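# Stack one keg centred on top of the other

## Task

Put one keg upright on the other keg, centred on it, so that it stays there by itself with no robot supporting it; then open the gripper and withdraw the arms. Arm mounts (metres, heading in degrees counter-clockwise from +x): arm1 at x=+0.42 y=+0.46 z=+0.73 heading -100; arm2 at x=+0.01 y=+0.47 z=+0.69 heading -80; arm3 at x=-0.44 y=+0.52 z=+0.65 heading -102; arm4 at x=-0.59 y=-0.23 z=+0.62 heading +60; arm5 at x=+0.02 y=-0.46 z=+0.69 heading +80; arm6 at x=+0.46 y=-0.52 z=+0.63 heading +104.

## Robot and tools

The robots: six identical i2rt Big YAM arms named arm1 to arm6. Each has six revolute joints, a two-finger gripper and a wrist camera. With joints 1 and 6 at 0 and the hand level and pointing forward, the camera rides above the hand and looks toward the fingertips. The hand reaches roughly 1.0 m from the joint 1 axis. A fixed room camera, cam_high, also exists. Loose objects may occasionally get nudged by something outside your control.

Frame: one shared scene frame, origin on the floor, +z up. The mount positions and headings in the task are given in it. A heading is the direction an arm extends when joint1_rad is 0. "hand" means the point halfway between the fingertips; its z axis runs along the fingers and the fingers close along its y axis.

execute_actions(actions, cameras): actions is a list holding one action or none. An action is an object keyed by arm name ("arm1" ... "arm6"); each value is {"joints": {...}} where the inner object maps joint names to absolute targets (not offsets). Any subset of arms and joints may appear. Names and ranges: joint1_rad -2.879 to 2.879 rad (rotates the arm about its base, positive = counter-clockwise viewed from above); joint2_rad 0 to 3.141 (shoulder; 0 = upper arm pointing back, roughly horizontal; increasing lifts it up then forward); joint3_rad 0 to 3.019 (elbow; 0 = folded, increasing straightens); joint4_rad -1.692 to 1.57 (hand pitch, positive tilts fingers up); joint5_rad -1.57 to 1.57 (sideways hand swing, positive toward the arm's right); joint6_rad -2.094 to 2.094 (hand roll, positive clockwise seen from behind); gripper_m 0 to 0.093 metres, the fingertip gap. Tolerances for counting a joint as arrived: ±0.045, ±0.14, ±0.09, ±0.055, ±0.03, ±0.035 rad and ±0.003 m. Each finger squeezes with at most around 50 to 62 N. All commanded motions begin together but finish at their own pace, so the hand may sweep an unexpected path. Joints left out keep chasing their previous target. An unknown key or out-of-range number rejects the whole call and nothing moves. cameras picks which images come back (omitted, null or ["all"] gives all; [] gives none); the "pictures" line lists them in order. An empty actions list just reports state and images.

wait(seconds): 0 to 10 s, commands nothing new and returns the same report.
zoom_image(camera, region): enlarges [x0, y0, x1, y1] pixels (top-left origin, at most 504x504) of that camera's newest full image.
read_manual(section): only returns licence texts; moves nothing.
finished_scene(scene): pass the current scene's number; irreversible; the reply says whether the goal was met and gives the next task if any. Ending a reply without a tool call ends everything.

Reading results: joint_positions gives current joint values. joint_status tells how each commanded joint of the last accepted action ended. "off_target": stopped short and possibly still pushing. "contact_stop" or "time_out": the joint gives up its target and holds its position, except that a timed-out joint may keep a target (its old one or one at most 0.375, 0.375, 0.113, 0.225, 0.075, 0.3 rad away for joints 1 to 6) and will move there if freed; on_its_own lists such joints. In on_its_own, "held at" is the held target, not the actual position. "joint command not followed" (often with a "cause:" line) means a self/inter-arm collision check blocked that arm's joint targets; its gripper command still runs, blocked joints read "not_followed", and the arm may retry them on later actions until given passable targets. Empty calls never show this line. To relieve a pushing joint, command it to its reported position. Very small target changes might produce no motion. A joint carrying load sags.

Heat: holding loads warms motors, even while you think. "MOTOR HOT" appears from 85 °C; at 100 °C an "OVER-TEMPERATURE FAULT" line reports that the arm released and dropped until cooled, and unmet keys show "limit_stop_at_motor_heat"; resend those targets afterwards. Some heat persists into a following scene.

Timing: the simulation advances while you compose replies; the robots hold the last command meanwhile, and a faulted arm stays where it faulted. Once a call reports a stop, further motion, wait and finished_scene calls in that same reply are skipped.

Avoid: two arms pressing hard into each other (this aborts the task; hard impacts may too). Nothing reports arm-to-arm contact, and the collision check can be late and ignores fingers, gripper housings and wrist cameras. Object contact does not count as arm contact. Arms do not stop on touch and can push with great force, so avoid jamming into the table or kegs. Also avoid dropping, slipping or slamming kegs. Before finishing, the top keg must rest centred by itself, gripper open and arms pulled away.

Each tool is called after "Emit:" as name([rows], argument=value, ...), one row to a line, values as JSON.

## Session

Emit:
execute_actions(actions=[])

Scene clock: 0.00 s.
arm1.joint_positions: joint1_rad=+0.334 joint2_rad=+0.560 joint3_rad=+1.373 joint4_rad=-1.331 joint5_rad=+0.095 joint6_rad=-0.386 gripper_m=+0.094
arm1.joint_status: not commanded
arm1.hand: x=+0.4369 y=+0.2475 z=+1.2775 quat_wxyz=(-0.281, -0.444, -0.741, +0.418) (m; scene frame)
arm2.joint_positions: joint1_rad=-0.236 joint2_rad=+0.616 joint3_rad=+1.448 joint4_rad=-1.450 joint5_rad=-0.159 joint6_rad=+0.283 gripper_m=+0.094
arm2.joint_status: not commanded
arm2.hand: x=+0.0332 y=+0.2609 z=+1.2396 quat_wxyz=(-0.397, -0.701, -0.544, +0.235) (m; scene frame)
arm3.joint_positions: joint1_rad=+0.140 joint2_rad=+0.591 joint3_rad=+1.474 joint4_rad=-1.228 joint5_rad=+0.187 joint6_rad=+0.507 gripper_m=+0.094
arm3.joint_status: not commanded
arm3.hand: x=-0.4864 y=+0.3058 z=+1.2638 quat_wxyz=(-0.443, -0.741, -0.343, +0.371) (m; scene frame)
arm4.joint_positions: joint1_rad=-0.392 joint2_rad=+0.560 joint3_rad=+1.330 joint4_rad=-1.417 joint5_rad=-0.040 joint6_rad=-0.506 gripper_m=+0.094
arm4.joint_status: not commanded
arm4.hand: x=-0.4294 y=-0.0974 z=+1.1302 quat_wxyz=(-0.443, +0.498, -0.744, -0.049) (m; scene frame)
arm5.joint_positions: joint1_rad=+0.313 joint2_rad=+0.611 joint3_rad=+1.454 joint4_rad=-1.191 joint5_rad=+0.239 joint6_rad=+0.115 gripper_m=+0.094
arm5.joint_status: not commanded
arm5.hand: x=+0.0283 y=-0.2253 z=+1.2962 quat_wxyz=(-0.426, +0.534, -0.617, -0.391) (m; scene frame)
arm6.joint_positions: joint1_rad=-0.108 joint2_rad=+0.553 joint3_rad=+1.317 joint4_rad=-1.515 joint5_rad=-0.191 joint6_rad=+0.505 gripper_m=+0.094
arm6.joint_status: not commanded
arm6.hand: x=+0.4029 y=-0.3384 z=+1.1138 quat_wxyz=(-0.099, +0.548, -0.731, -0.395) (m; scene frame)
pictures: arm1_cam_wrist, arm2_cam_wrist, arm3_cam_wrist, arm4_cam_wrist, arm5_cam_wrist, arm6_cam_wrist, cam_high
Images, in order (width x height): arm1_cam_wrist 672x504, arm2_cam_wrist 672x504, arm3_cam_wrist 672x504, arm4_cam_wrist 672x504, arm5_cam_wrist 672x504, arm6_cam_wrist 672x504, cam_high 672x504.

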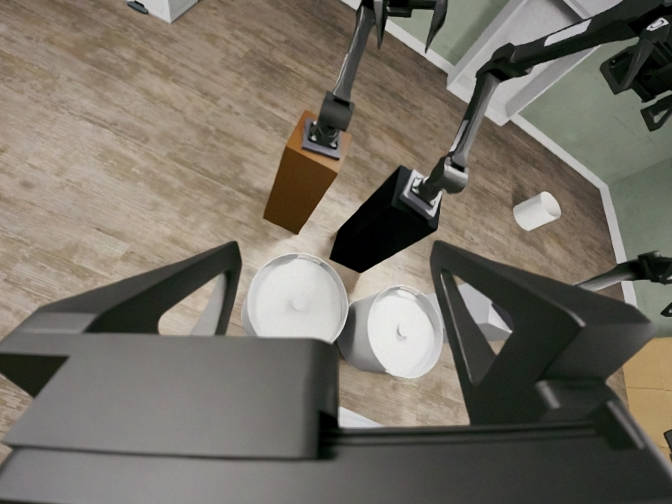

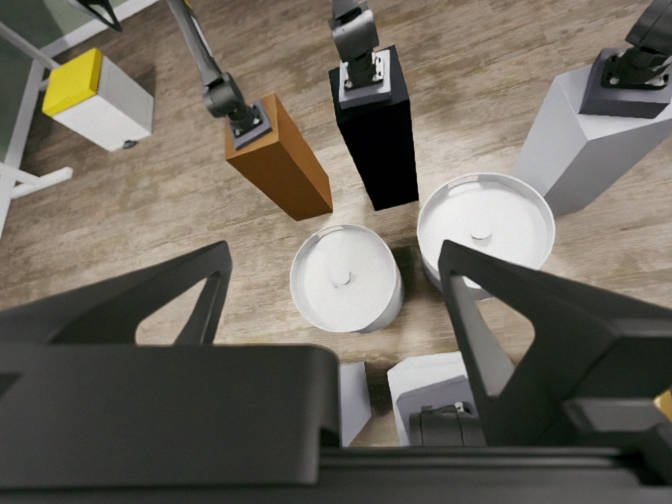

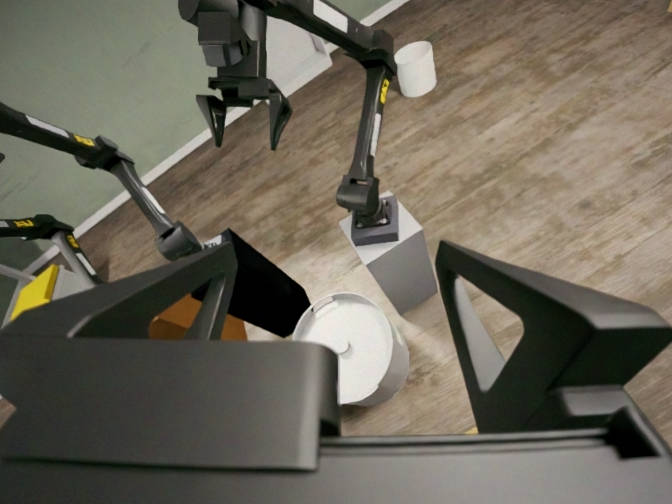

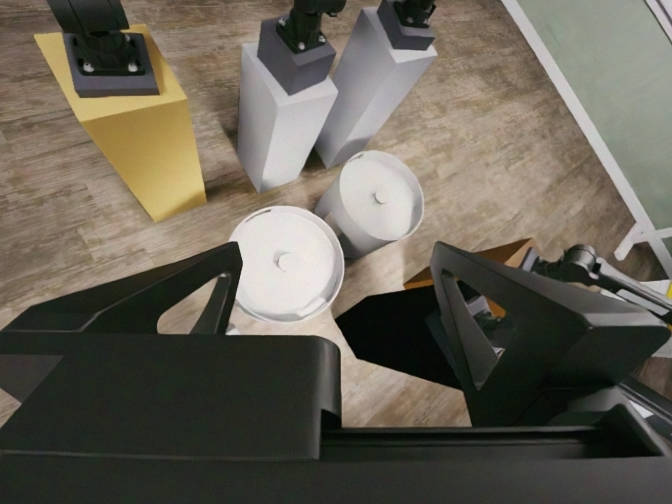

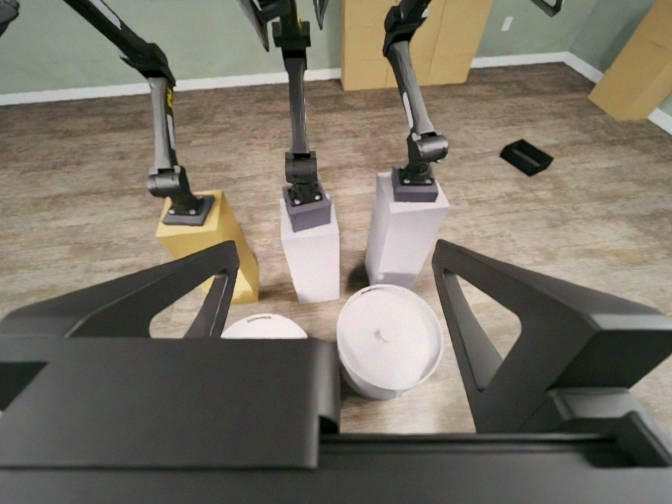

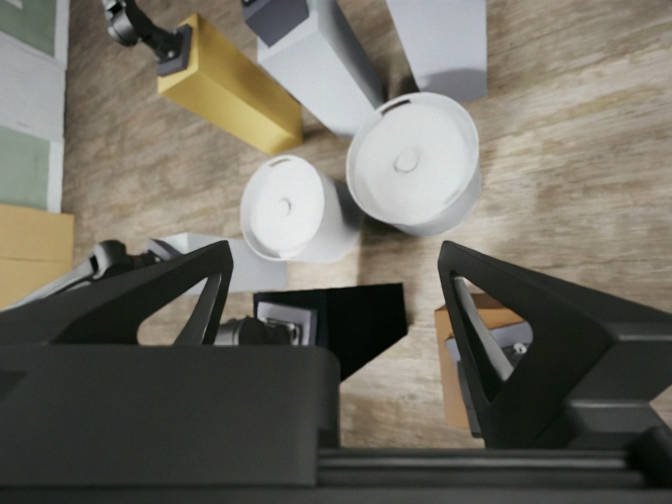

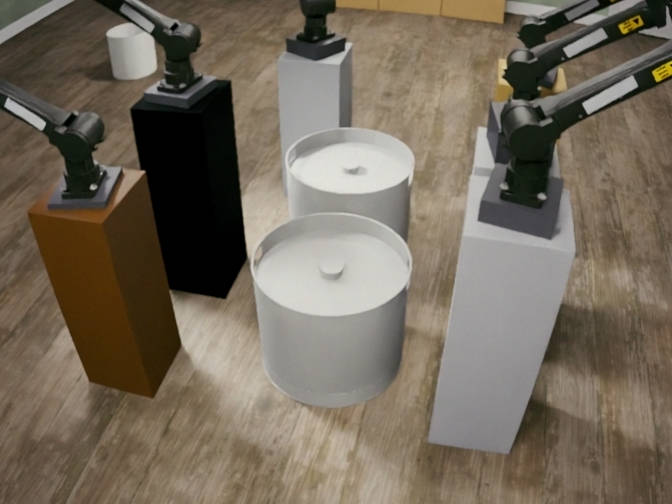

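Emit:
execute_actions([
  {"arm5":{"joints":{"joint1_rad":-0.48,"joint2_rad":1.894,"joint3_rad":0.646,"joint4_rad":-0.323,"joint5_rad":0,"joint6_rad":0.9}},"arm2":{"joints":{"joint1_rad":0.487,"joint2_rad":1.894,"joint3_rad":0.646,"joint4_rad":-0.323,"joint5_rad":0,"joint6_rad":-0.9}}},
], cameras=["arm2_cam_wrist","arm5_cam_wrist","cam_high"])

Scene clock: 2.57 s.
arm1.joint_positions: joint1_rad=+0.334 joint2_rad=+0.560 joint3_rad=+1.373 joint4_rad=-1.331 joint5_rad=+0.095 joint6_rad=-0.386 gripper_m=+0.094
arm1.joint_status: not commanded
arm1.hand: x=+0.4369 y=+0.2475 z=+1.2775 quat_wxyz=(-0.281, -0.444, -0.741, +0.418) (m; scene frame)
arm2.joint_positions: joint1_rad=+0.489 joint2_rad=+1.900 joint3_rad=+0.640 joint4_rad=-0.338 joint5_rad=+0.000 joint6_rad=-0.890 gripper_m=+0.094
arm2.joint_status: all done
arm2.hand: x=+0.2044 y=+0.2190 z=+0.5487 quat_wxyz=(+0.016, -0.008, -1.000, -0.010) (m; scene frame)
arm3.joint_positions: joint1_rad=+0.140 joint2_rad=+0.591 joint3_rad=+1.474 joint4_rad=-1.228 joint5_rad=+0.187 joint6_rad=+0.507 gripper_m=+0.094
arm3.joint_status: not commanded
arm3.hand: x=-0.4864 y=+0.3058 z=+1.2638 quat_wxyz=(-0.443, -0.741, -0.343, +0.371) (m; scene frame)
arm4.joint_positions: joint1_rad=-0.392 joint2_rad=+0.560 joint3_rad=+1.330 joint4_rad=-1.417 joint5_rad=-0.040 joint6_rad=-0.506 gripper_m=+0.094
arm4.joint_status: not commanded
arm4.hand: x=-0.4294 y=-0.0974 z=+1.1302 quat_wxyz=(-0.443, +0.498, -0.744, -0.049) (m; scene frame)
arm5.joint_positions: joint1_rad=-0.479 joint2_rad=+1.882 joint3_rad=+0.648 joint4_rad=-0.333 joint5_rad=+0.000 joint6_rad=+0.884 gripper_m=+0.095
arm5.joint_status: all done
arm5.hand: x=+0.2203 y=-0.1984 z=+0.5537 quat_wxyz=(-0.002, +0.018, -1.000, -0.001) (m; scene frame)
arm6.joint_positions: joint1_rad=-0.108 joint2_rad=+0.553 joint3_rad=+1.317 joint4_rad=-1.515 joint5_rad=-0.191 joint6_rad=+0.505 gripper_m=+0.094
arm6.joint_status: not commanded
arm6.hand: x=+0.4029 y=-0.3384 z=+1.1138 quat_wxyz=(-0.099, +0.548, -0.731, -0.395) (m; scene frame)
pictures: arm2_cam_wrist, arm5_cam_wrist, cam_high
Images, in order (width x height): arm2_cam_wrist 672x504, arm5_cam_wrist 672x504, cam_high 672x504.

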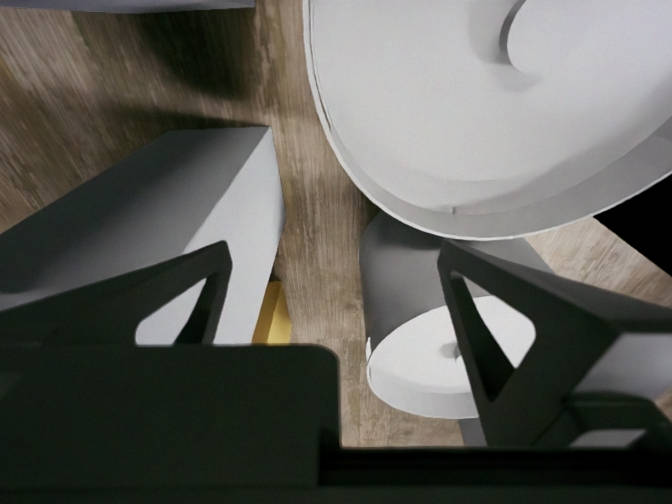

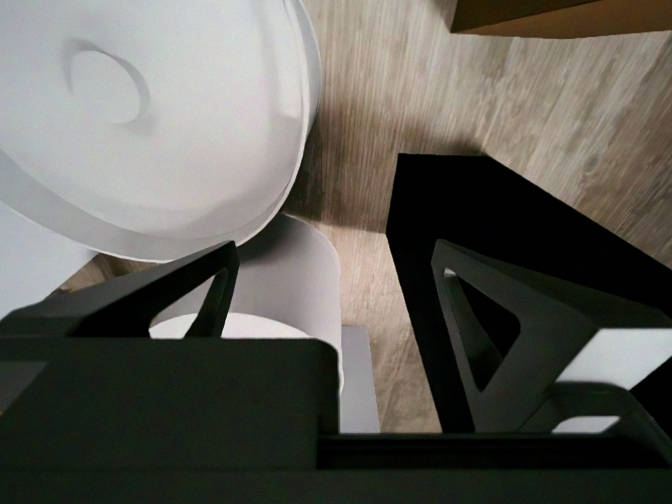

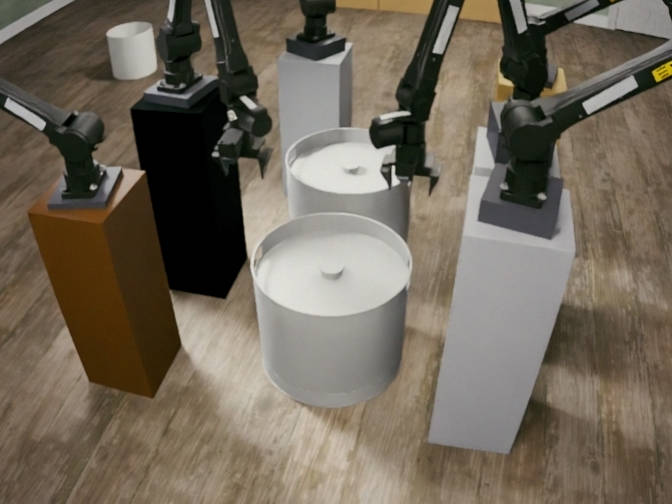

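Emit:
execute_actions([
  {"arm5":{"joints":{"joint1_rad":-0.62,"joint2_rad":2.2,"joint3_rad":0.873,"joint4_rad":-0.244,"joint6_rad":0.78}},"arm2":{"joints":{"joint1_rad":0.737,"joint2_rad":2.189,"joint3_rad":0.824,"joint4_rad":-0.206,"joint6_rad":-0.66}}},
], cameras=["arm2_cam_wrist","arm5_cam_wrist","cam_high"])

Scene clock: 4.20 s.
arm1.joint_positions: joint1_rad=+0.334 joint2_rad=+0.560 joint3_rad=+1.373 joint4_rad=-1.331 joint5_rad=+0.095 joint6_rad=-0.386 gripper_m=+0.094
arm1.joint_status: not commanded
arm1.hand: x=+0.4369 y=+0.2475 z=+1.2775 quat_wxyz=(-0.281, -0.444, -0.741, +0.418) (m; scene frame)
arm2.joint_positions: joint1_rad=+0.749 joint2_rad=+2.202 joint3_rad=+0.823 joint4_rad=-0.211 joint5_rad=+0.000 joint6_rad=-0.670 gripper_m=+0.094
arm2.joint_status: all done
arm2.hand: x=+0.3001 y=+0.2483 z=+0.4650 quat_wxyz=(+0.016, +0.012, -1.000, -0.006) (m; scene frame)
arm3.joint_positions: joint1_rad=+0.140 joint2_rad=+0.591 joint3_rad=+1.474 joint4_rad=-1.228 joint5_rad=+0.187 joint6_rad=+0.507 gripper_m=+0.094
arm3.joint_status: not commanded
arm3.hand: x=-0.4864 y=+0.3058 z=+1.2638 quat_wxyz=(-0.443, -0.741, -0.343, +0.371) (m; scene frame)
arm4.joint_positions: joint1_rad=-0.392 joint2_rad=+0.560 joint3_rad=+1.330 joint4_rad=-1.417 joint5_rad=-0.040 joint6_rad=-0.506 gripper_m=+0.094
arm4.joint_status: not commanded
arm4.hand: x=-0.4294 y=-0.0974 z=+1.1302 quat_wxyz=(-0.443, +0.498, -0.744, -0.049) (m; scene frame)
arm5.joint_positions: joint1_rad=-0.625 joint2_rad=+2.186 joint3_rad=+0.869 joint4_rad=-0.246 joint5_rad=+0.000 joint6_rad=+0.796 gripper_m=+0.095
arm5.joint_status: all done
arm5.hand: x=+0.3020 y=-0.1854 z=+0.4746 quat_wxyz=(-0.003, -0.011, -1.000, -0.002) (m; scene frame)
arm6.joint_positions: joint1_rad=-0.108 joint2_rad=+0.553 joint3_rad=+1.317 joint4_rad=-1.515 joint5_rad=-0.191 joint6_rad=+0.505 gripper_m=+0.094
arm6.joint_status: not commanded
arm6.hand: x=+0.4029 y=-0.3384 z=+1.1138 quat_wxyz=(-0.099, +0.548, -0.731, -0.395) (m; scene frame)
pictures: arm2_cam_wrist, arm5_cam_wrist, cam_high
Images, in order (width x height): arm2_cam_wrist 672x504, arm5_cam_wrist 672x504, cam_high 672x504.

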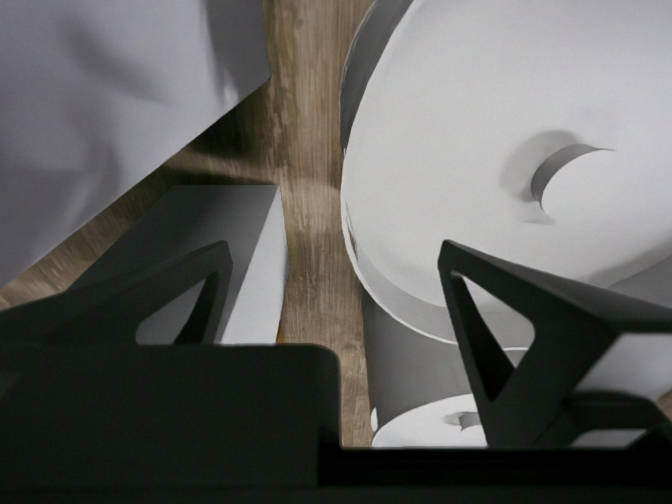

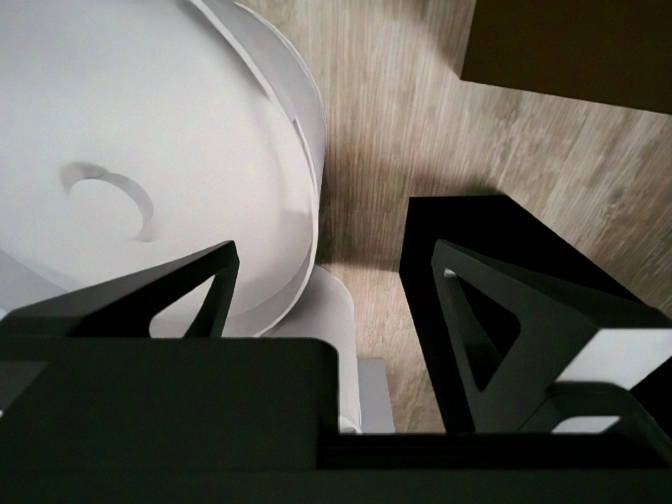

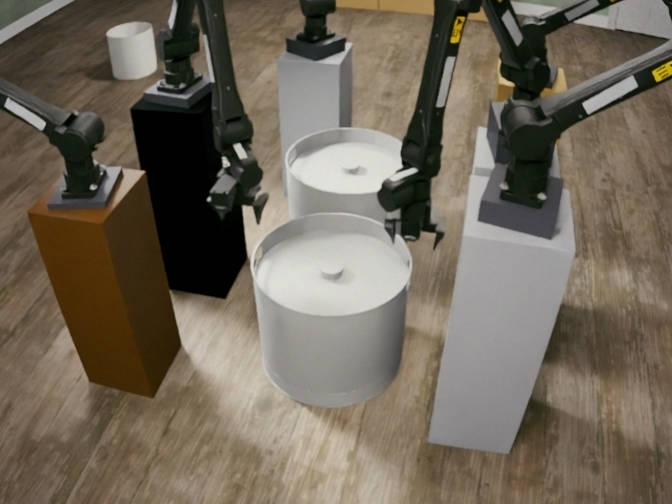

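Emit:
execute_actions([
  {"arm5":{"joints":{"joint1_rad":-0.597,"joint2_rad":2.406,"joint3_rad":0.976,"joint4_rad":-0.141,"joint6_rad":0.8}},"arm2":{"joints":{"joint2_rad":2.398,"joint3_rad":0.901,"joint4_rad":-0.074}}},
], cameras=["arm2_cam_wrist","arm5_cam_wrist","cam_high"])

Scene clock: 5.53 s.
arm1.joint_positions: joint1_rad=+0.334 joint2_rad=+0.560 joint3_rad=+1.373 joint4_rad=-1.331 joint5_rad=+0.095 joint6_rad=-0.386 gripper_m=+0.094
arm1.joint_status: not commanded
arm1.hand: x=+0.4369 y=+0.2475 z=+1.2775 quat_wxyz=(-0.281, -0.444, -0.741, +0.418) (m; scene frame)
arm2.joint_positions: joint1_rad=+0.749 joint2_rad=+2.416 joint3_rad=+0.898 joint4_rad=-0.085 joint5_rad=+0.000 joint6_rad=-0.669 gripper_m=+0.094
arm2.joint_status: all done
arm2.hand: x=+0.2945 y=+0.2517 z=+0.3935 quat_wxyz=(+0.021, +0.012, -1.000, -0.010) (m; scene frame)
arm3.joint_positions: joint1_rad=+0.140 joint2_rad=+0.591 joint3_rad=+1.474 joint4_rad=-1.228 joint5_rad=+0.187 joint6_rad=+0.507 gripper_m=+0.094
arm3.joint_status: not commanded
arm3.hand: x=-0.4864 y=+0.3058 z=+1.2638 quat_wxyz=(-0.443, -0.741, -0.343, +0.371) (m; scene frame)
arm4.joint_positions: joint1_rad=-0.392 joint2_rad=+0.560 joint3_rad=+1.330 joint4_rad=-1.417 joint5_rad=-0.040 joint6_rad=-0.506 gripper_m=+0.094
arm4.joint_status: not commanded
arm4.hand: x=-0.4294 y=-0.0974 z=+1.1302 quat_wxyz=(-0.443, +0.498, -0.744, -0.049) (m; scene frame)
arm5.joint_positions: joint1_rad=-0.609 joint2_rad=+2.399 joint3_rad=+0.977 joint4_rad=-0.145 joint5_rad=+0.000 joint6_rad=+0.796 gripper_m=+0.095
arm5.joint_status: all done
arm5.hand: x=+0.3053 y=-0.1731 z=+0.4029 quat_wxyz=(-0.002, -0.003, -1.000, -0.001) (m; scene frame)
arm6.joint_positions: joint1_rad=-0.108 joint2_rad=+0.553 joint3_rad=+1.317 joint4_rad=-1.515 joint5_rad=-0.191 joint6_rad=+0.505 gripper_m=+0.094
arm6.joint_status: not commanded
arm6.hand: x=+0.4029 y=-0.3384 z=+1.1138 quat_wxyz=(-0.099, +0.548, -0.731, -0.395) (m; scene frame)
pictures: arm2_cam_wrist, arm5_cam_wrist, cam_high
Images, in order (width x height): arm2_cam_wrist 672x504, arm5_cam_wrist 672x504, cam_high 672x504.

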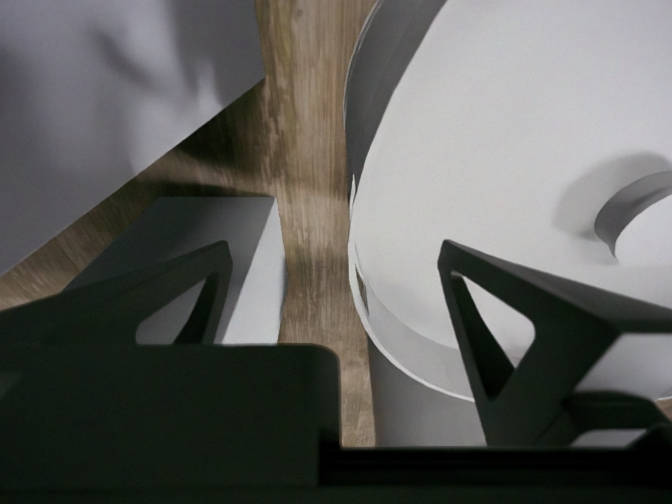

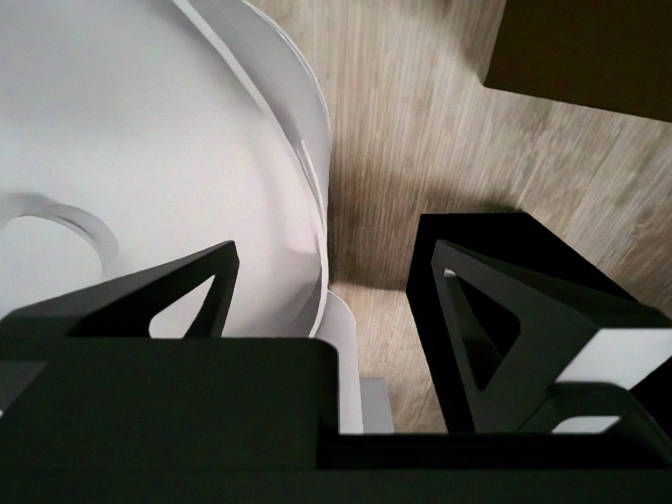

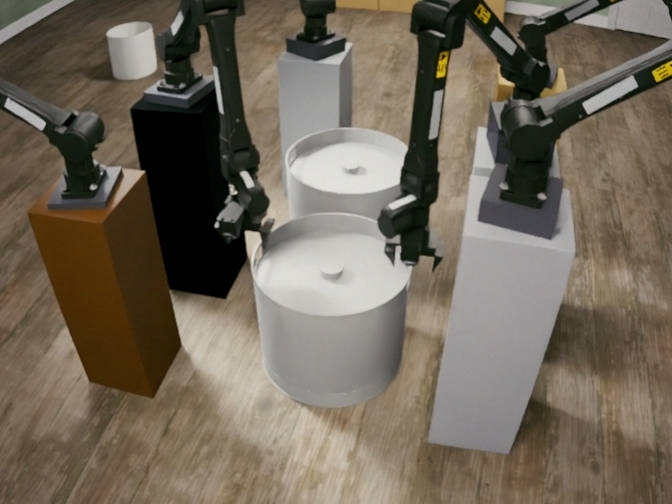

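Emit:
execute_actions([
  {"arm5":{"joints":{"joint1_rad":-0.541,"joint2_rad":2.571,"joint3_rad":1.009,"joint4_rad":-0.009,"joint6_rad":0.855}},"arm2":{"joints":{"joint1_rad":0.67,"joint2_rad":2.56,"joint3_rad":0.947,"joint4_rad":0.054,"joint6_rad":-0.718}}},
], cameras=["arm2_cam_wrist","arm5_cam_wrist","cam_high"])

Scene clock: 6.77 s.
arm1.joint_positions: joint1_rad=+0.334 joint2_rad=+0.560 joint3_rad=+1.373 joint4_rad=-1.331 joint5_rad=+0.095 joint6_rad=-0.386 gripper_m=+0.094
arm1.joint_status: not commanded
arm1.hand: x=+0.4369 y=+0.2475 z=+1.2775 quat_wxyz=(-0.281, -0.444, -0.741, +0.418) (m; scene frame)
arm2.joint_positions: joint1_rad=+0.667 joint2_rad=+2.577 joint3_rad=+0.945 joint4_rad=+0.041 joint5_rad=+0.000 joint6_rad=-0.709 gripper_m=+0.094
arm2.joint_status: all done
arm2.hand: x=+0.2653 y=+0.2375 z=+0.3388 quat_wxyz=(+0.016, -0.009, -1.000, -0.007) (m; scene frame)
arm3.joint_positions: joint1_rad=+0.140 joint2_rad=+0.591 joint3_rad=+1.474 joint4_rad=-1.228 joint5_rad=+0.187 joint6_rad=+0.507 gripper_m=+0.094
arm3.joint_status: not commanded
arm3.hand: x=-0.4864 y=+0.3058 z=+1.2638 quat_wxyz=(-0.443, -0.741, -0.343, +0.371) (m; scene frame)
arm4.joint_positions: joint1_rad=-0.392 joint2_rad=+0.560 joint3_rad=+1.330 joint4_rad=-1.417 joint5_rad=-0.040 joint6_rad=-0.506 gripper_m=+0.094
arm4.joint_status: not commanded
arm4.hand: x=-0.4294 y=-0.0974 z=+1.1302 quat_wxyz=(-0.443, +0.498, -0.744, -0.049) (m; scene frame)
arm5.joint_positions: joint1_rad=-0.542 joint2_rad=+2.567 joint3_rad=+1.009 joint4_rad=-0.018 joint5_rad=+0.000 joint6_rad=+0.839 gripper_m=+0.095
arm5.joint_status: all done
arm5.hand: x=+0.2696 y=-0.1731 z=+0.3414 quat_wxyz=(+0.001, +0.009, -1.000, +0.002) (m; scene frame)
arm6.joint_positions: joint1_rad=-0.108 joint2_rad=+0.553 joint3_rad=+1.317 joint4_rad=-1.515 joint5_rad=-0.191 joint6_rad=+0.505 gripper_m=+0.094
arm6.joint_status: not commanded
arm6.hand: x=+0.4029 y=-0.3384 z=+1.1138 quat_wxyz=(-0.099, +0.548, -0.731, -0.395) (m; scene frame)
pictures: arm2_cam_wrist, arm5_cam_wrist, cam_high
Images, in order (width x height): arm2_cam_wrist 672x504, arm5_cam_wrist 672x504, cam_high 672x504.

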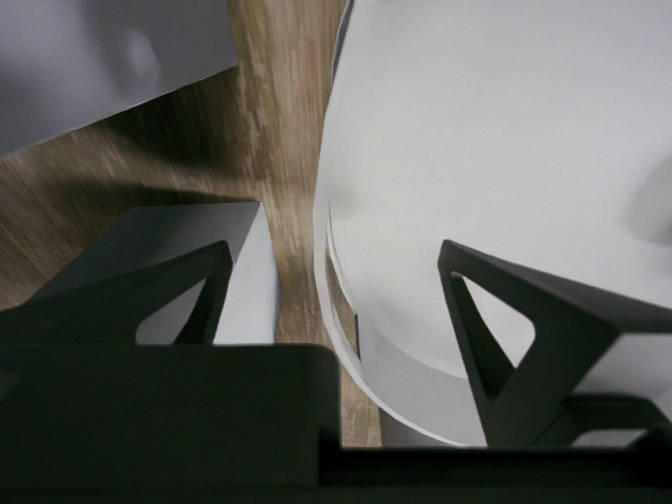

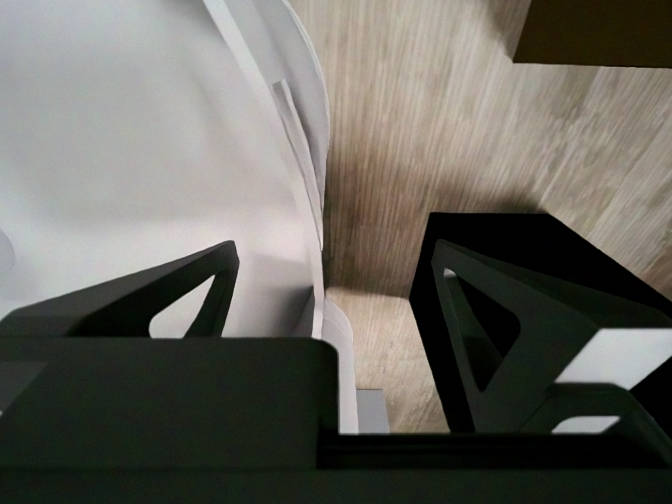

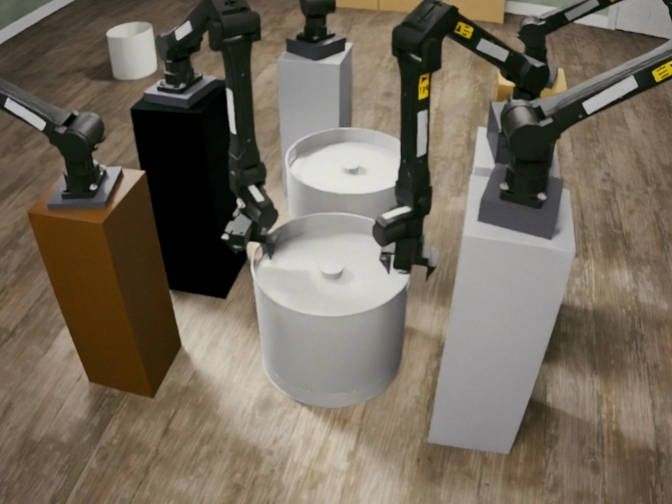

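Emit:
execute_actions([
  {"arm5":{"joints":{"gripper_m":0}},"arm2":{"joints":{"gripper_m":0}}},
], cameras=["arm2_cam_wrist","arm5_cam_wrist","cam_high"])

Scene clock: 7.70 s.
arm1.joint_positions: joint1_rad=+0.334 joint2_rad=+0.560 joint3_rad=+1.373 joint4_rad=-1.331 joint5_rad=+0.095 joint6_rad=-0.386 gripper_m=+0.094
arm1.joint_status: not commanded
arm1.hand: x=+0.4369 y=+0.2475 z=+1.2775 quat_wxyz=(-0.281, -0.444, -0.741, +0.418) (m; scene frame)
arm2.joint_positions: joint1_rad=+0.674 joint2_rad=+2.578 joint3_rad=+0.941 joint4_rad=+0.041 joint5_rad=-0.002 joint6_rad=-0.771 gripper_m=+0.003
arm2.joint_status: gripper_m off_target (ended at +0.003, target +0.000)
arm2.hand: x=+0.2649 y=+0.2415 z=+0.3387 quat_wxyz=(+0.017, +0.026, -0.999, -0.010) (m; scene frame)
arm3.joint_positions: joint1_rad=+0.140 joint2_rad=+0.591 joint3_rad=+1.474 joint4_rad=-1.228 joint5_rad=+0.187 joint6_rad=+0.507 gripper_m=+0.094
arm3.joint_status: not commanded
arm3.hand: x=-0.4864 y=+0.3058 z=+1.2638 quat_wxyz=(-0.443, -0.741, -0.343, +0.371) (m; scene frame)
arm4.joint_positions: joint1_rad=-0.392 joint2_rad=+0.560 joint3_rad=+1.330 joint4_rad=-1.417 joint5_rad=-0.040 joint6_rad=-0.506 gripper_m=+0.094
arm4.joint_status: not commanded
arm4.hand: x=-0.4294 y=-0.0974 z=+1.1302 quat_wxyz=(-0.443, +0.498, -0.744, -0.049) (m; scene frame)
arm5.joint_positions: joint1_rad=-0.538 joint2_rad=+2.567 joint3_rad=+1.015 joint4_rad=-0.008 joint5_rad=-0.011 joint6_rad=+0.825 gripper_m=+0.003
arm5.joint_status: all done
arm5.hand: x=+0.2710 y=-0.1661 z=+0.3414 quat_wxyz=(+0.001, +0.018, -1.000, -0.008) (m; scene frame)
arm6.joint_positions: joint1_rad=-0.108 joint2_rad=+0.553 joint3_rad=+1.317 joint4_rad=-1.515 joint5_rad=-0.191 joint6_rad=+0.505 gripper_m=+0.094
arm6.joint_status: not commanded
arm6.hand: x=+0.4029 y=-0.3384 z=+1.1138 quat_wxyz=(-0.099, +0.548, -0.731, -0.395) (m; scene frame)
pictures: arm2_cam_wrist, arm5_cam_wrist, cam_high
Images, in order (width x height): arm2_cam_wrist 672x504, arm5_cam_wrist 672x504, cam_high 672x504.

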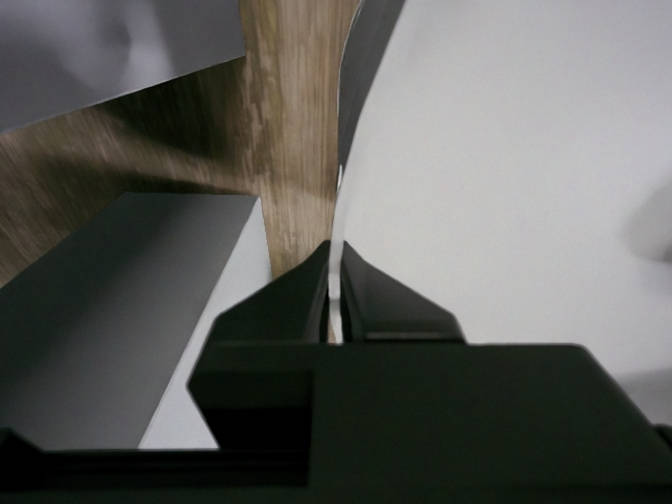

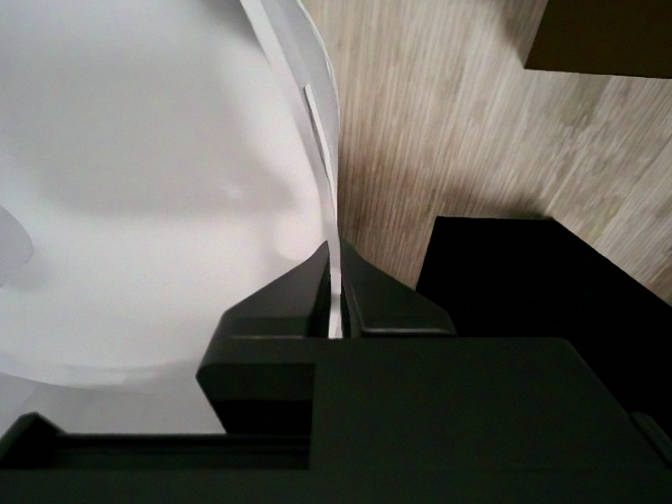

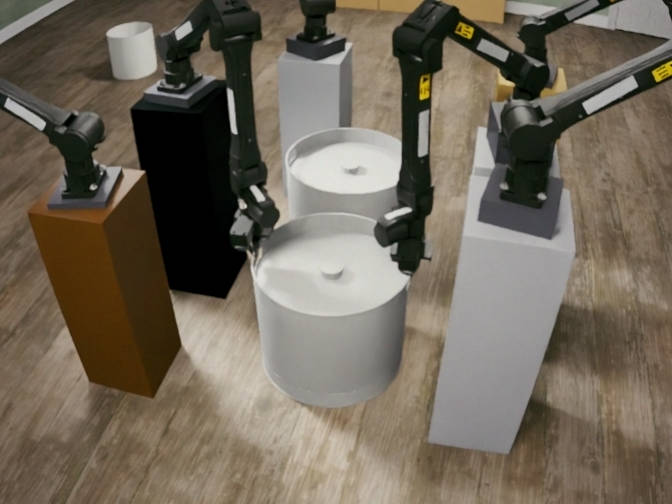

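Emit:
execute_actions([
  {"arm5":{"joints":{"joint2_rad":2.284,"joint3_rad":0.885,"joint4_rad":-0.172}},"arm2":{"joints":{"joint2_rad":2.26,"joint3_rad":0.789,"joint4_rad":-0.09,"joint6_rad":-0.77}}},
], cameras=["arm2_cam_wrist","arm5_cam_wrist","cam_high"])

Scene clock: 10.13 s.
arm1.joint_positions: joint1_rad=+0.334 joint2_rad=+0.560 joint3_rad=+1.373 joint4_rad=-1.331 joint5_rad=+0.095 joint6_rad=-0.386 gripper_m=+0.094
arm1.joint_status: not commanded
arm1.hand: x=+0.4369 y=+0.2475 z=+1.2775 quat_wxyz=(-0.281, -0.444, -0.741, +0.418) (m; scene frame)
arm2.joint_positions: joint1_rad=+0.643 joint2_rad=+2.427 joint3_rad=+0.857 joint4_rad=-0.029 joint5_rad=+0.019 joint6_rad=-0.786 gripper_m=+0.003
arm2.joint_status: joint2_rad time_out (moved -0.151 of -0.318); joint4_rad time_out (moved -0.069 of -0.131); the others done
arm2.on_its_own: joint2_rad reads +2.427 and still pushes toward +2.260 since a time_out; joint4_rad reads -0.029 and still pushes toward -0.090 since a time_out
arm2.hand: x=+0.2554 y=+0.2311 z=+0.3901 quat_wxyz=(+0.024, +0.017, -1.000, -0.003) (m; scene frame)
arm3.joint_positions: joint1_rad=+0.140 joint2_rad=+0.591 joint3_rad=+1.474 joint4_rad=-1.228 joint5_rad=+0.187 joint6_rad=+0.507 gripper_m=+0.094
arm3.joint_status: not commanded
arm3.hand: x=-0.4864 y=+0.3058 z=+1.2638 quat_wxyz=(-0.443, -0.741, -0.343, +0.371) (m; scene frame)
arm4.joint_positions: joint1_rad=-0.392 joint2_rad=+0.560 joint3_rad=+1.330 joint4_rad=-1.417 joint5_rad=-0.040 joint6_rad=-0.506 gripper_m=+0.094
arm4.joint_status: not commanded
arm4.hand: x=-0.4294 y=-0.0974 z=+1.1302 quat_wxyz=(-0.443, +0.498, -0.744, -0.049) (m; scene frame)
arm5.joint_positions: joint1_rad=-0.522 joint2_rad=+2.447 joint3_rad=+0.934 joint4_rad=-0.116 joint5_rad=-0.027 joint6_rad=+0.859 gripper_m=+0.003
arm5.joint_status: joint2_rad time_out (moved -0.119 of -0.283); joint4_rad time_out (moved -0.108 of -0.164); the others done
arm5.on_its_own: joint2_rad reads +2.447 and still pushes toward +2.284 since a time_out; joint4_rad reads -0.116 and still pushes toward -0.172 since a time_out
arm5.hand: x=+0.2498 y=-0.1779 z=+0.3836 quat_wxyz=(+0.029, +0.008, -0.999, +0.014) (m; scene frame)
arm6.joint_positions: joint1_rad=-0.108 joint2_rad=+0.553 joint3_rad=+1.317 joint4_rad=-1.515 joint5_rad=-0.191 joint6_rad=+0.505 gripper_m=+0.094
arm6.joint_status: not commanded
arm6.hand: x=+0.4029 y=-0.3384 z=+1.1138 quat_wxyz=(-0.099, +0.548, -0.731, -0.395) (m; scene frame)
pictures: arm2_cam_wrist, arm5_cam_wrist, cam_high
Images, in order (width x height): arm2_cam_wrist 672x504, arm5_cam_wrist 672x504, cam_high 672x504.

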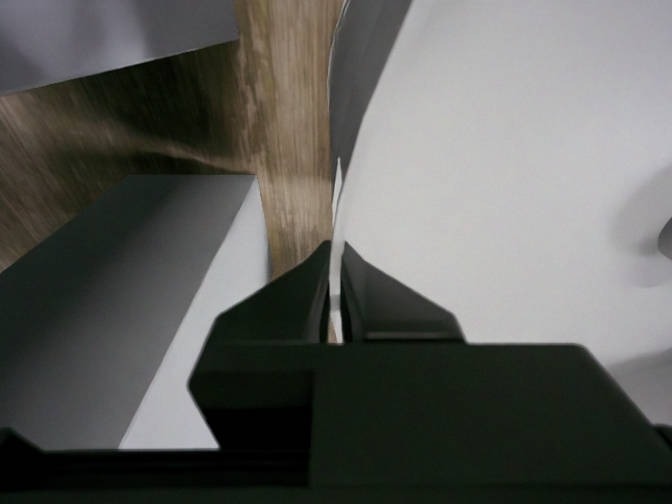

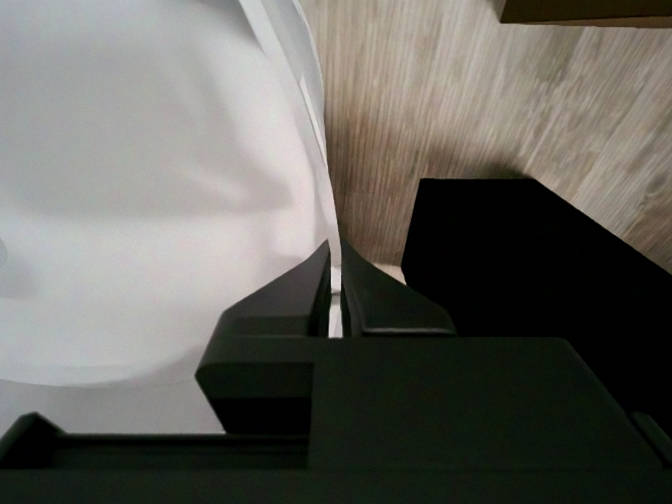

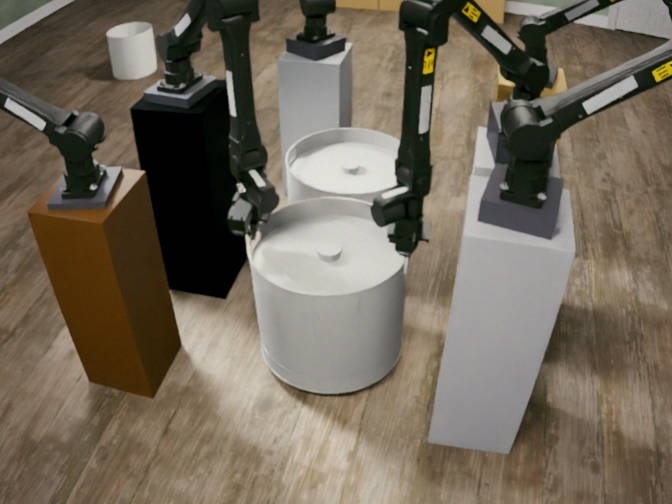

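Emit:
execute_actions([
  {"arm5":{"joints":{"joint2_rad":1.67,"joint3_rad":0.85,"joint4_rad":-0.56}},"arm2":{"joints":{"joint2_rad":1.61,"joint3_rad":0.75,"joint4_rad":-0.515}}},
], cameras=["cam_high"])

Scene clock: 13.20 s.
arm1.joint_positions: joint1_rad=+0.334 joint2_rad=+0.560 joint3_rad=+1.373 joint4_rad=-1.331 joint5_rad=+0.095 joint6_rad=-0.386 gripper_m=+0.094
arm1.joint_status: not commanded
arm1.hand: x=+0.4369 y=+0.2475 z=+1.2775 quat_wxyz=(-0.281, -0.444, -0.741, +0.418) (m; scene frame)
arm2.joint_positions: joint1_rad=+0.661 joint2_rad=+1.779 joint3_rad=+0.695 joint4_rad=-0.486 joint5_rad=+0.010 joint6_rad=-0.781 gripper_m=+0.003
arm2.joint_status: joint2_rad time_out (moved -0.647 of -0.817); the others done
arm2.on_its_own: joint2_rad reads +1.779 and still pushes toward +1.610 since a time_out
arm2.hand: x=+0.2634 y=+0.2375 z=+0.5936 quat_wxyz=(+0.012, +0.024, -1.000, +0.004) (m; scene frame)
arm3.joint_positions: joint1_rad=+0.140 joint2_rad=+0.591 joint3_rad=+1.474 joint4_rad=-1.228 joint5_rad=+0.187 joint6_rad=+0.507 gripper_m=+0.094
arm3.joint_status: not commanded
arm3.hand: x=-0.4864 y=+0.3058 z=+1.2638 quat_wxyz=(-0.443, -0.741, -0.343, +0.371) (m; scene frame)
arm4.joint_positions: joint1_rad=-0.392 joint2_rad=+0.560 joint3_rad=+1.330 joint4_rad=-1.417 joint5_rad=-0.040 joint6_rad=-0.506 gripper_m=+0.094
arm4.joint_status: not commanded
arm4.hand: x=-0.4294 y=-0.0974 z=+1.1302 quat_wxyz=(-0.443, +0.498, -0.744, -0.049) (m; scene frame)
arm5.joint_positions: joint1_rad=-0.522 joint2_rad=+1.838 joint3_rad=+0.796 joint4_rad=-0.533 joint5_rad=-0.020 joint6_rad=+0.852 gripper_m=+0.004
arm5.joint_status: joint2_rad time_out (moved -0.610 of -0.777); the others done
arm5.on_its_own: joint2_rad reads +1.838 and still pushes toward +1.670 since a time_out
arm5.hand: x=+0.2604 y=-0.1667 z=+0.5922 quat_wxyz=(+0.009, +0.012, -1.000, -0.005) (m; scene frame)
arm6.joint_positions: joint1_rad=-0.108 joint2_rad=+0.553 joint3_rad=+1.317 joint4_rad=-1.515 joint5_rad=-0.191 joint6_rad=+0.505 gripper_m=+0.094
arm6.joint_status: not commanded
arm6.hand: x=+0.4029 y=-0.3384 z=+1.1138 quat_wxyz=(-0.099, +0.548, -0.731, -0.395) (m; scene frame)
pictures: cam_high
Images, in order (width x height): cam_high 672x504.

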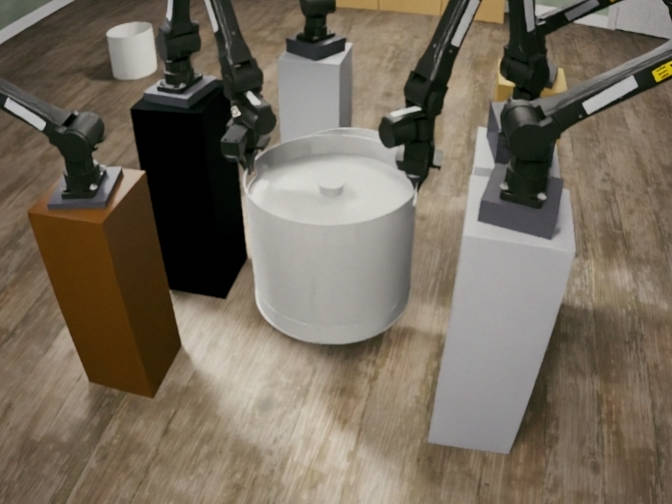

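Emit:
execute_actions([
  {"arm5":{"joints":{"joint2_rad":1.27,"joint3_rad":1.10,"joint4_rad":-1.142}},"arm2":{"joints":{"joint2_rad":1.18,"joint3_rad":1.01,"joint4_rad":-1.142}}},
], cameras=["cam_high","arm4_cam_wrist","arm3_cam_wrist"])

Scene clock: 16.10 s.
arm1.joint_positions: joint1_rad=+0.334 joint2_rad=+0.560 joint3_rad=+1.373 joint4_rad=-1.331 joint5_rad=+0.095 joint6_rad=-0.386 gripper_m=+0.094
arm1.joint_status: not commanded
arm1.hand: x=+0.4369 y=+0.2475 z=+1.2775 quat_wxyz=(-0.281, -0.444, -0.741, +0.418) (m; scene frame)
arm2.joint_positions: joint1_rad=+0.643 joint2_rad=+1.354 joint3_rad=+0.822 joint4_rad=-1.049 joint5_rad=+0.036 joint6_rad=-0.800 gripper_m=+0.003
arm2.joint_status: joint2_rad time_out (moved -0.426 of -0.599); joint3_rad time_out (moved +0.128 of +0.315); joint4_rad time_out (moved -0.562 of -0.656)
arm2.on_its_own: joint2_rad reads +1.354 and still pushes toward +1.180 since a time_out; joint3_rad reads +0.822 and still pushes toward +0.935 since a time_out; joint4_rad reads -1.049 and still pushes toward -1.142 since a time_out
arm2.hand: x=+0.2506 y=+0.2376 z=+0.7662 quat_wxyz=(+0.024, +0.025, -0.999, +0.010) (m; scene frame)
arm3.joint_positions: joint1_rad=+0.140 joint2_rad=+0.591 joint3_rad=+1.474 joint4_rad=-1.228 joint5_rad=+0.187 joint6_rad=+0.507 gripper_m=+0.094
arm3.joint_status: not commanded
arm3.hand: x=-0.4864 y=+0.3058 z=+1.2638 quat_wxyz=(-0.443, -0.741, -0.343, +0.371) (m; scene frame)
arm4.joint_positions: joint1_rad=-0.392 joint2_rad=+0.560 joint3_rad=+1.330 joint4_rad=-1.417 joint5_rad=-0.040 joint6_rad=-0.506 gripper_m=+0.094
arm4.joint_status: not commanded
arm4.hand: x=-0.4294 y=-0.0974 z=+1.1302 quat_wxyz=(-0.443, +0.498, -0.744, -0.049) (m; scene frame)
arm5.joint_positions: joint1_rad=-0.508 joint2_rad=+1.438 joint3_rad=+0.930 joint4_rad=-1.067 joint5_rad=-0.042 joint6_rad=+0.854 gripper_m=+0.004
arm5.joint_status: joint2_rad time_out (moved -0.400 of -0.568); joint3_rad time_out (moved +0.134 of +0.304); joint4_rad time_out (moved -0.534 of -0.609)
arm5.on_its_own: joint2_rad reads +1.438 and still pushes toward +1.270 since a time_out; joint3_rad reads +0.930 and still pushes toward +1.043 since a time_out; joint4_rad reads -1.067 and still pushes toward -1.142 since a time_out
arm5.hand: x=+0.2486 y=-0.1668 z=+0.7731 quat_wxyz=(+0.017, +0.018, -1.000, -0.012) (m; scene frame)
arm6.joint_positions: joint1_rad=-0.108 joint2_rad=+0.553 joint3_rad=+1.317 joint4_rad=-1.515 joint5_rad=-0.191 joint6_rad=+0.505 gripper_m=+0.094
arm6.joint_status: not commanded
arm6.hand: x=+0.4029 y=-0.3384 z=+1.1138 quat_wxyz=(-0.099, +0.548, -0.731, -0.395) (m; scene frame)
pictures: arm3_cam_wrist, arm4_cam_wrist, cam_high
Images, in order (width x height): arm3_cam_wrist 672x504, arm4_cam_wrist 672x504, cam_high 672x504.

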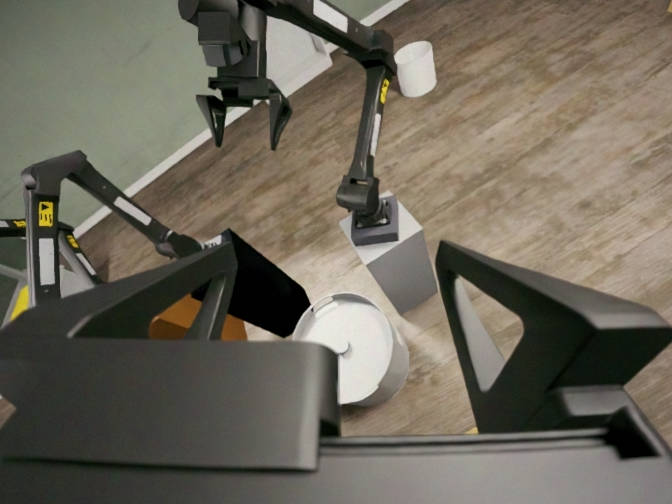

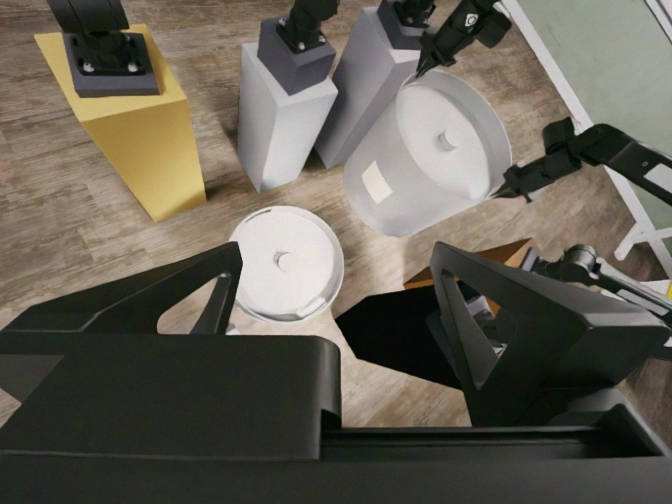

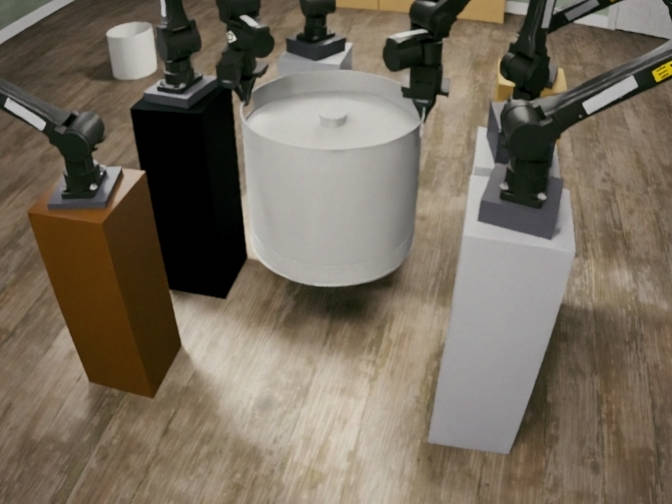

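Emit:
execute_actions([
  {"arm5":{"joints":{"joint1_rad":-0.223,"joint2_rad":1.125,"joint3_rad":0.90,"joint4_rad":-1.09,"joint6_rad":1.16}},"arm2":{"joints":{"joint1_rad":0.328,"joint2_rad":1.04,"joint3_rad":0.83,"joint4_rad":-1.1,"joint6_rad":-1.13}}},
], cameras=["cam_high","arm4_cam_wrist"])

Scene clock: 19.27 s.
arm1.joint_positions: joint1_rad=+0.334 joint2_rad=+0.560 joint3_rad=+1.373 joint4_rad=-1.331 joint5_rad=+0.095 joint6_rad=-0.386 gripper_m=+0.094
arm1.joint_status: not commanded
arm1.hand: x=+0.4369 y=+0.2475 z=+1.2775 quat_wxyz=(-0.281, -0.444, -0.741, +0.418) (m; scene frame)
arm2.joint_positions: joint1_rad=+0.316 joint2_rad=+1.040 joint3_rad=+0.774 joint4_rad=-1.088 joint5_rad=+0.002 joint6_rad=-1.130 gripper_m=+0.000
arm2.joint_status: joint1_rad time_out (moved -0.328 of -0.315); joint2_rad time_out (moved -0.313 of -0.314); joint3_rad time_out (moved -0.048 of +0.008); joint4_rad time_out (moved -0.039 of -0.051); joint6_rad time_out (moved -0.330 of -0.330)
arm2.hand: x=+0.1584 y=+0.1964 z=+0.8428 quat_wxyz=(-0.040, +0.027, -0.994, +0.097) (m; scene frame)
arm3.joint_positions: joint1_rad=+0.140 joint2_rad=+0.591 joint3_rad=+1.474 joint4_rad=-1.228 joint5_rad=+0.187 joint6_rad=+0.507 gripper_m=+0.094
arm3.joint_status: not commanded
arm3.hand: x=-0.4864 y=+0.3058 z=+1.2638 quat_wxyz=(-0.443, -0.741, -0.343, +0.371) (m; scene frame)
arm4.joint_positions: joint1_rad=-0.392 joint2_rad=+0.560 joint3_rad=+1.330 joint4_rad=-1.417 joint5_rad=-0.040 joint6_rad=-0.506 gripper_m=+0.094
arm4.joint_status: not commanded
arm4.hand: x=-0.4294 y=-0.0974 z=+1.1302 quat_wxyz=(-0.443, +0.498, -0.744, -0.049) (m; scene frame)
arm5.joint_positions: joint1_rad=-0.217 joint2_rad=+1.111 joint3_rad=+0.880 joint4_rad=-1.084 joint5_rad=-0.002 joint6_rad=+1.151 gripper_m=+0.001
arm5.joint_status: joint1_rad time_out (moved +0.291 of +0.285); joint2_rad time_out (moved -0.327 of -0.313); joint3_rad time_out (moved -0.050 of -0.030); joint4_rad time_out (moved -0.017 of -0.023); joint6_rad time_out (moved +0.297 of +0.306)
arm5.hand: x=+0.1525 y=-0.1374 z=+0.8646 quat_wxyz=(-0.050, +0.015, -0.992, -0.118) (m; scene frame)
arm6.joint_positions: joint1_rad=-0.108 joint2_rad=+0.553 joint3_rad=+1.317 joint4_rad=-1.515 joint5_rad=-0.191 joint6_rad=+0.505 gripper_m=+0.094
arm6.joint_status: not commanded
arm6.hand: x=+0.4029 y=-0.3384 z=+1.1138 quat_wxyz=(-0.099, +0.548, -0.731, -0.395) (m; scene frame)
pictures: arm4_cam_wrist, cam_high
Images, in order (width x height): arm4_cam_wrist 672x504, cam_high 672x504.

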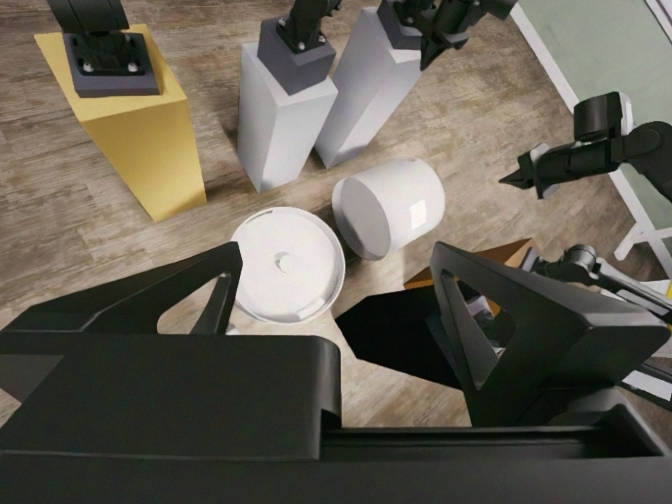

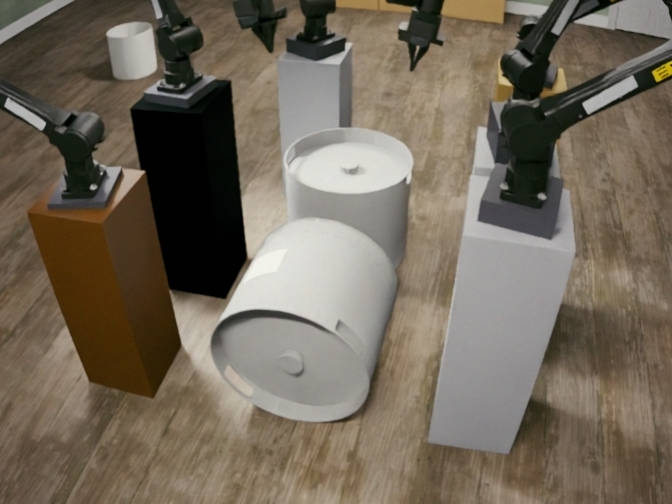

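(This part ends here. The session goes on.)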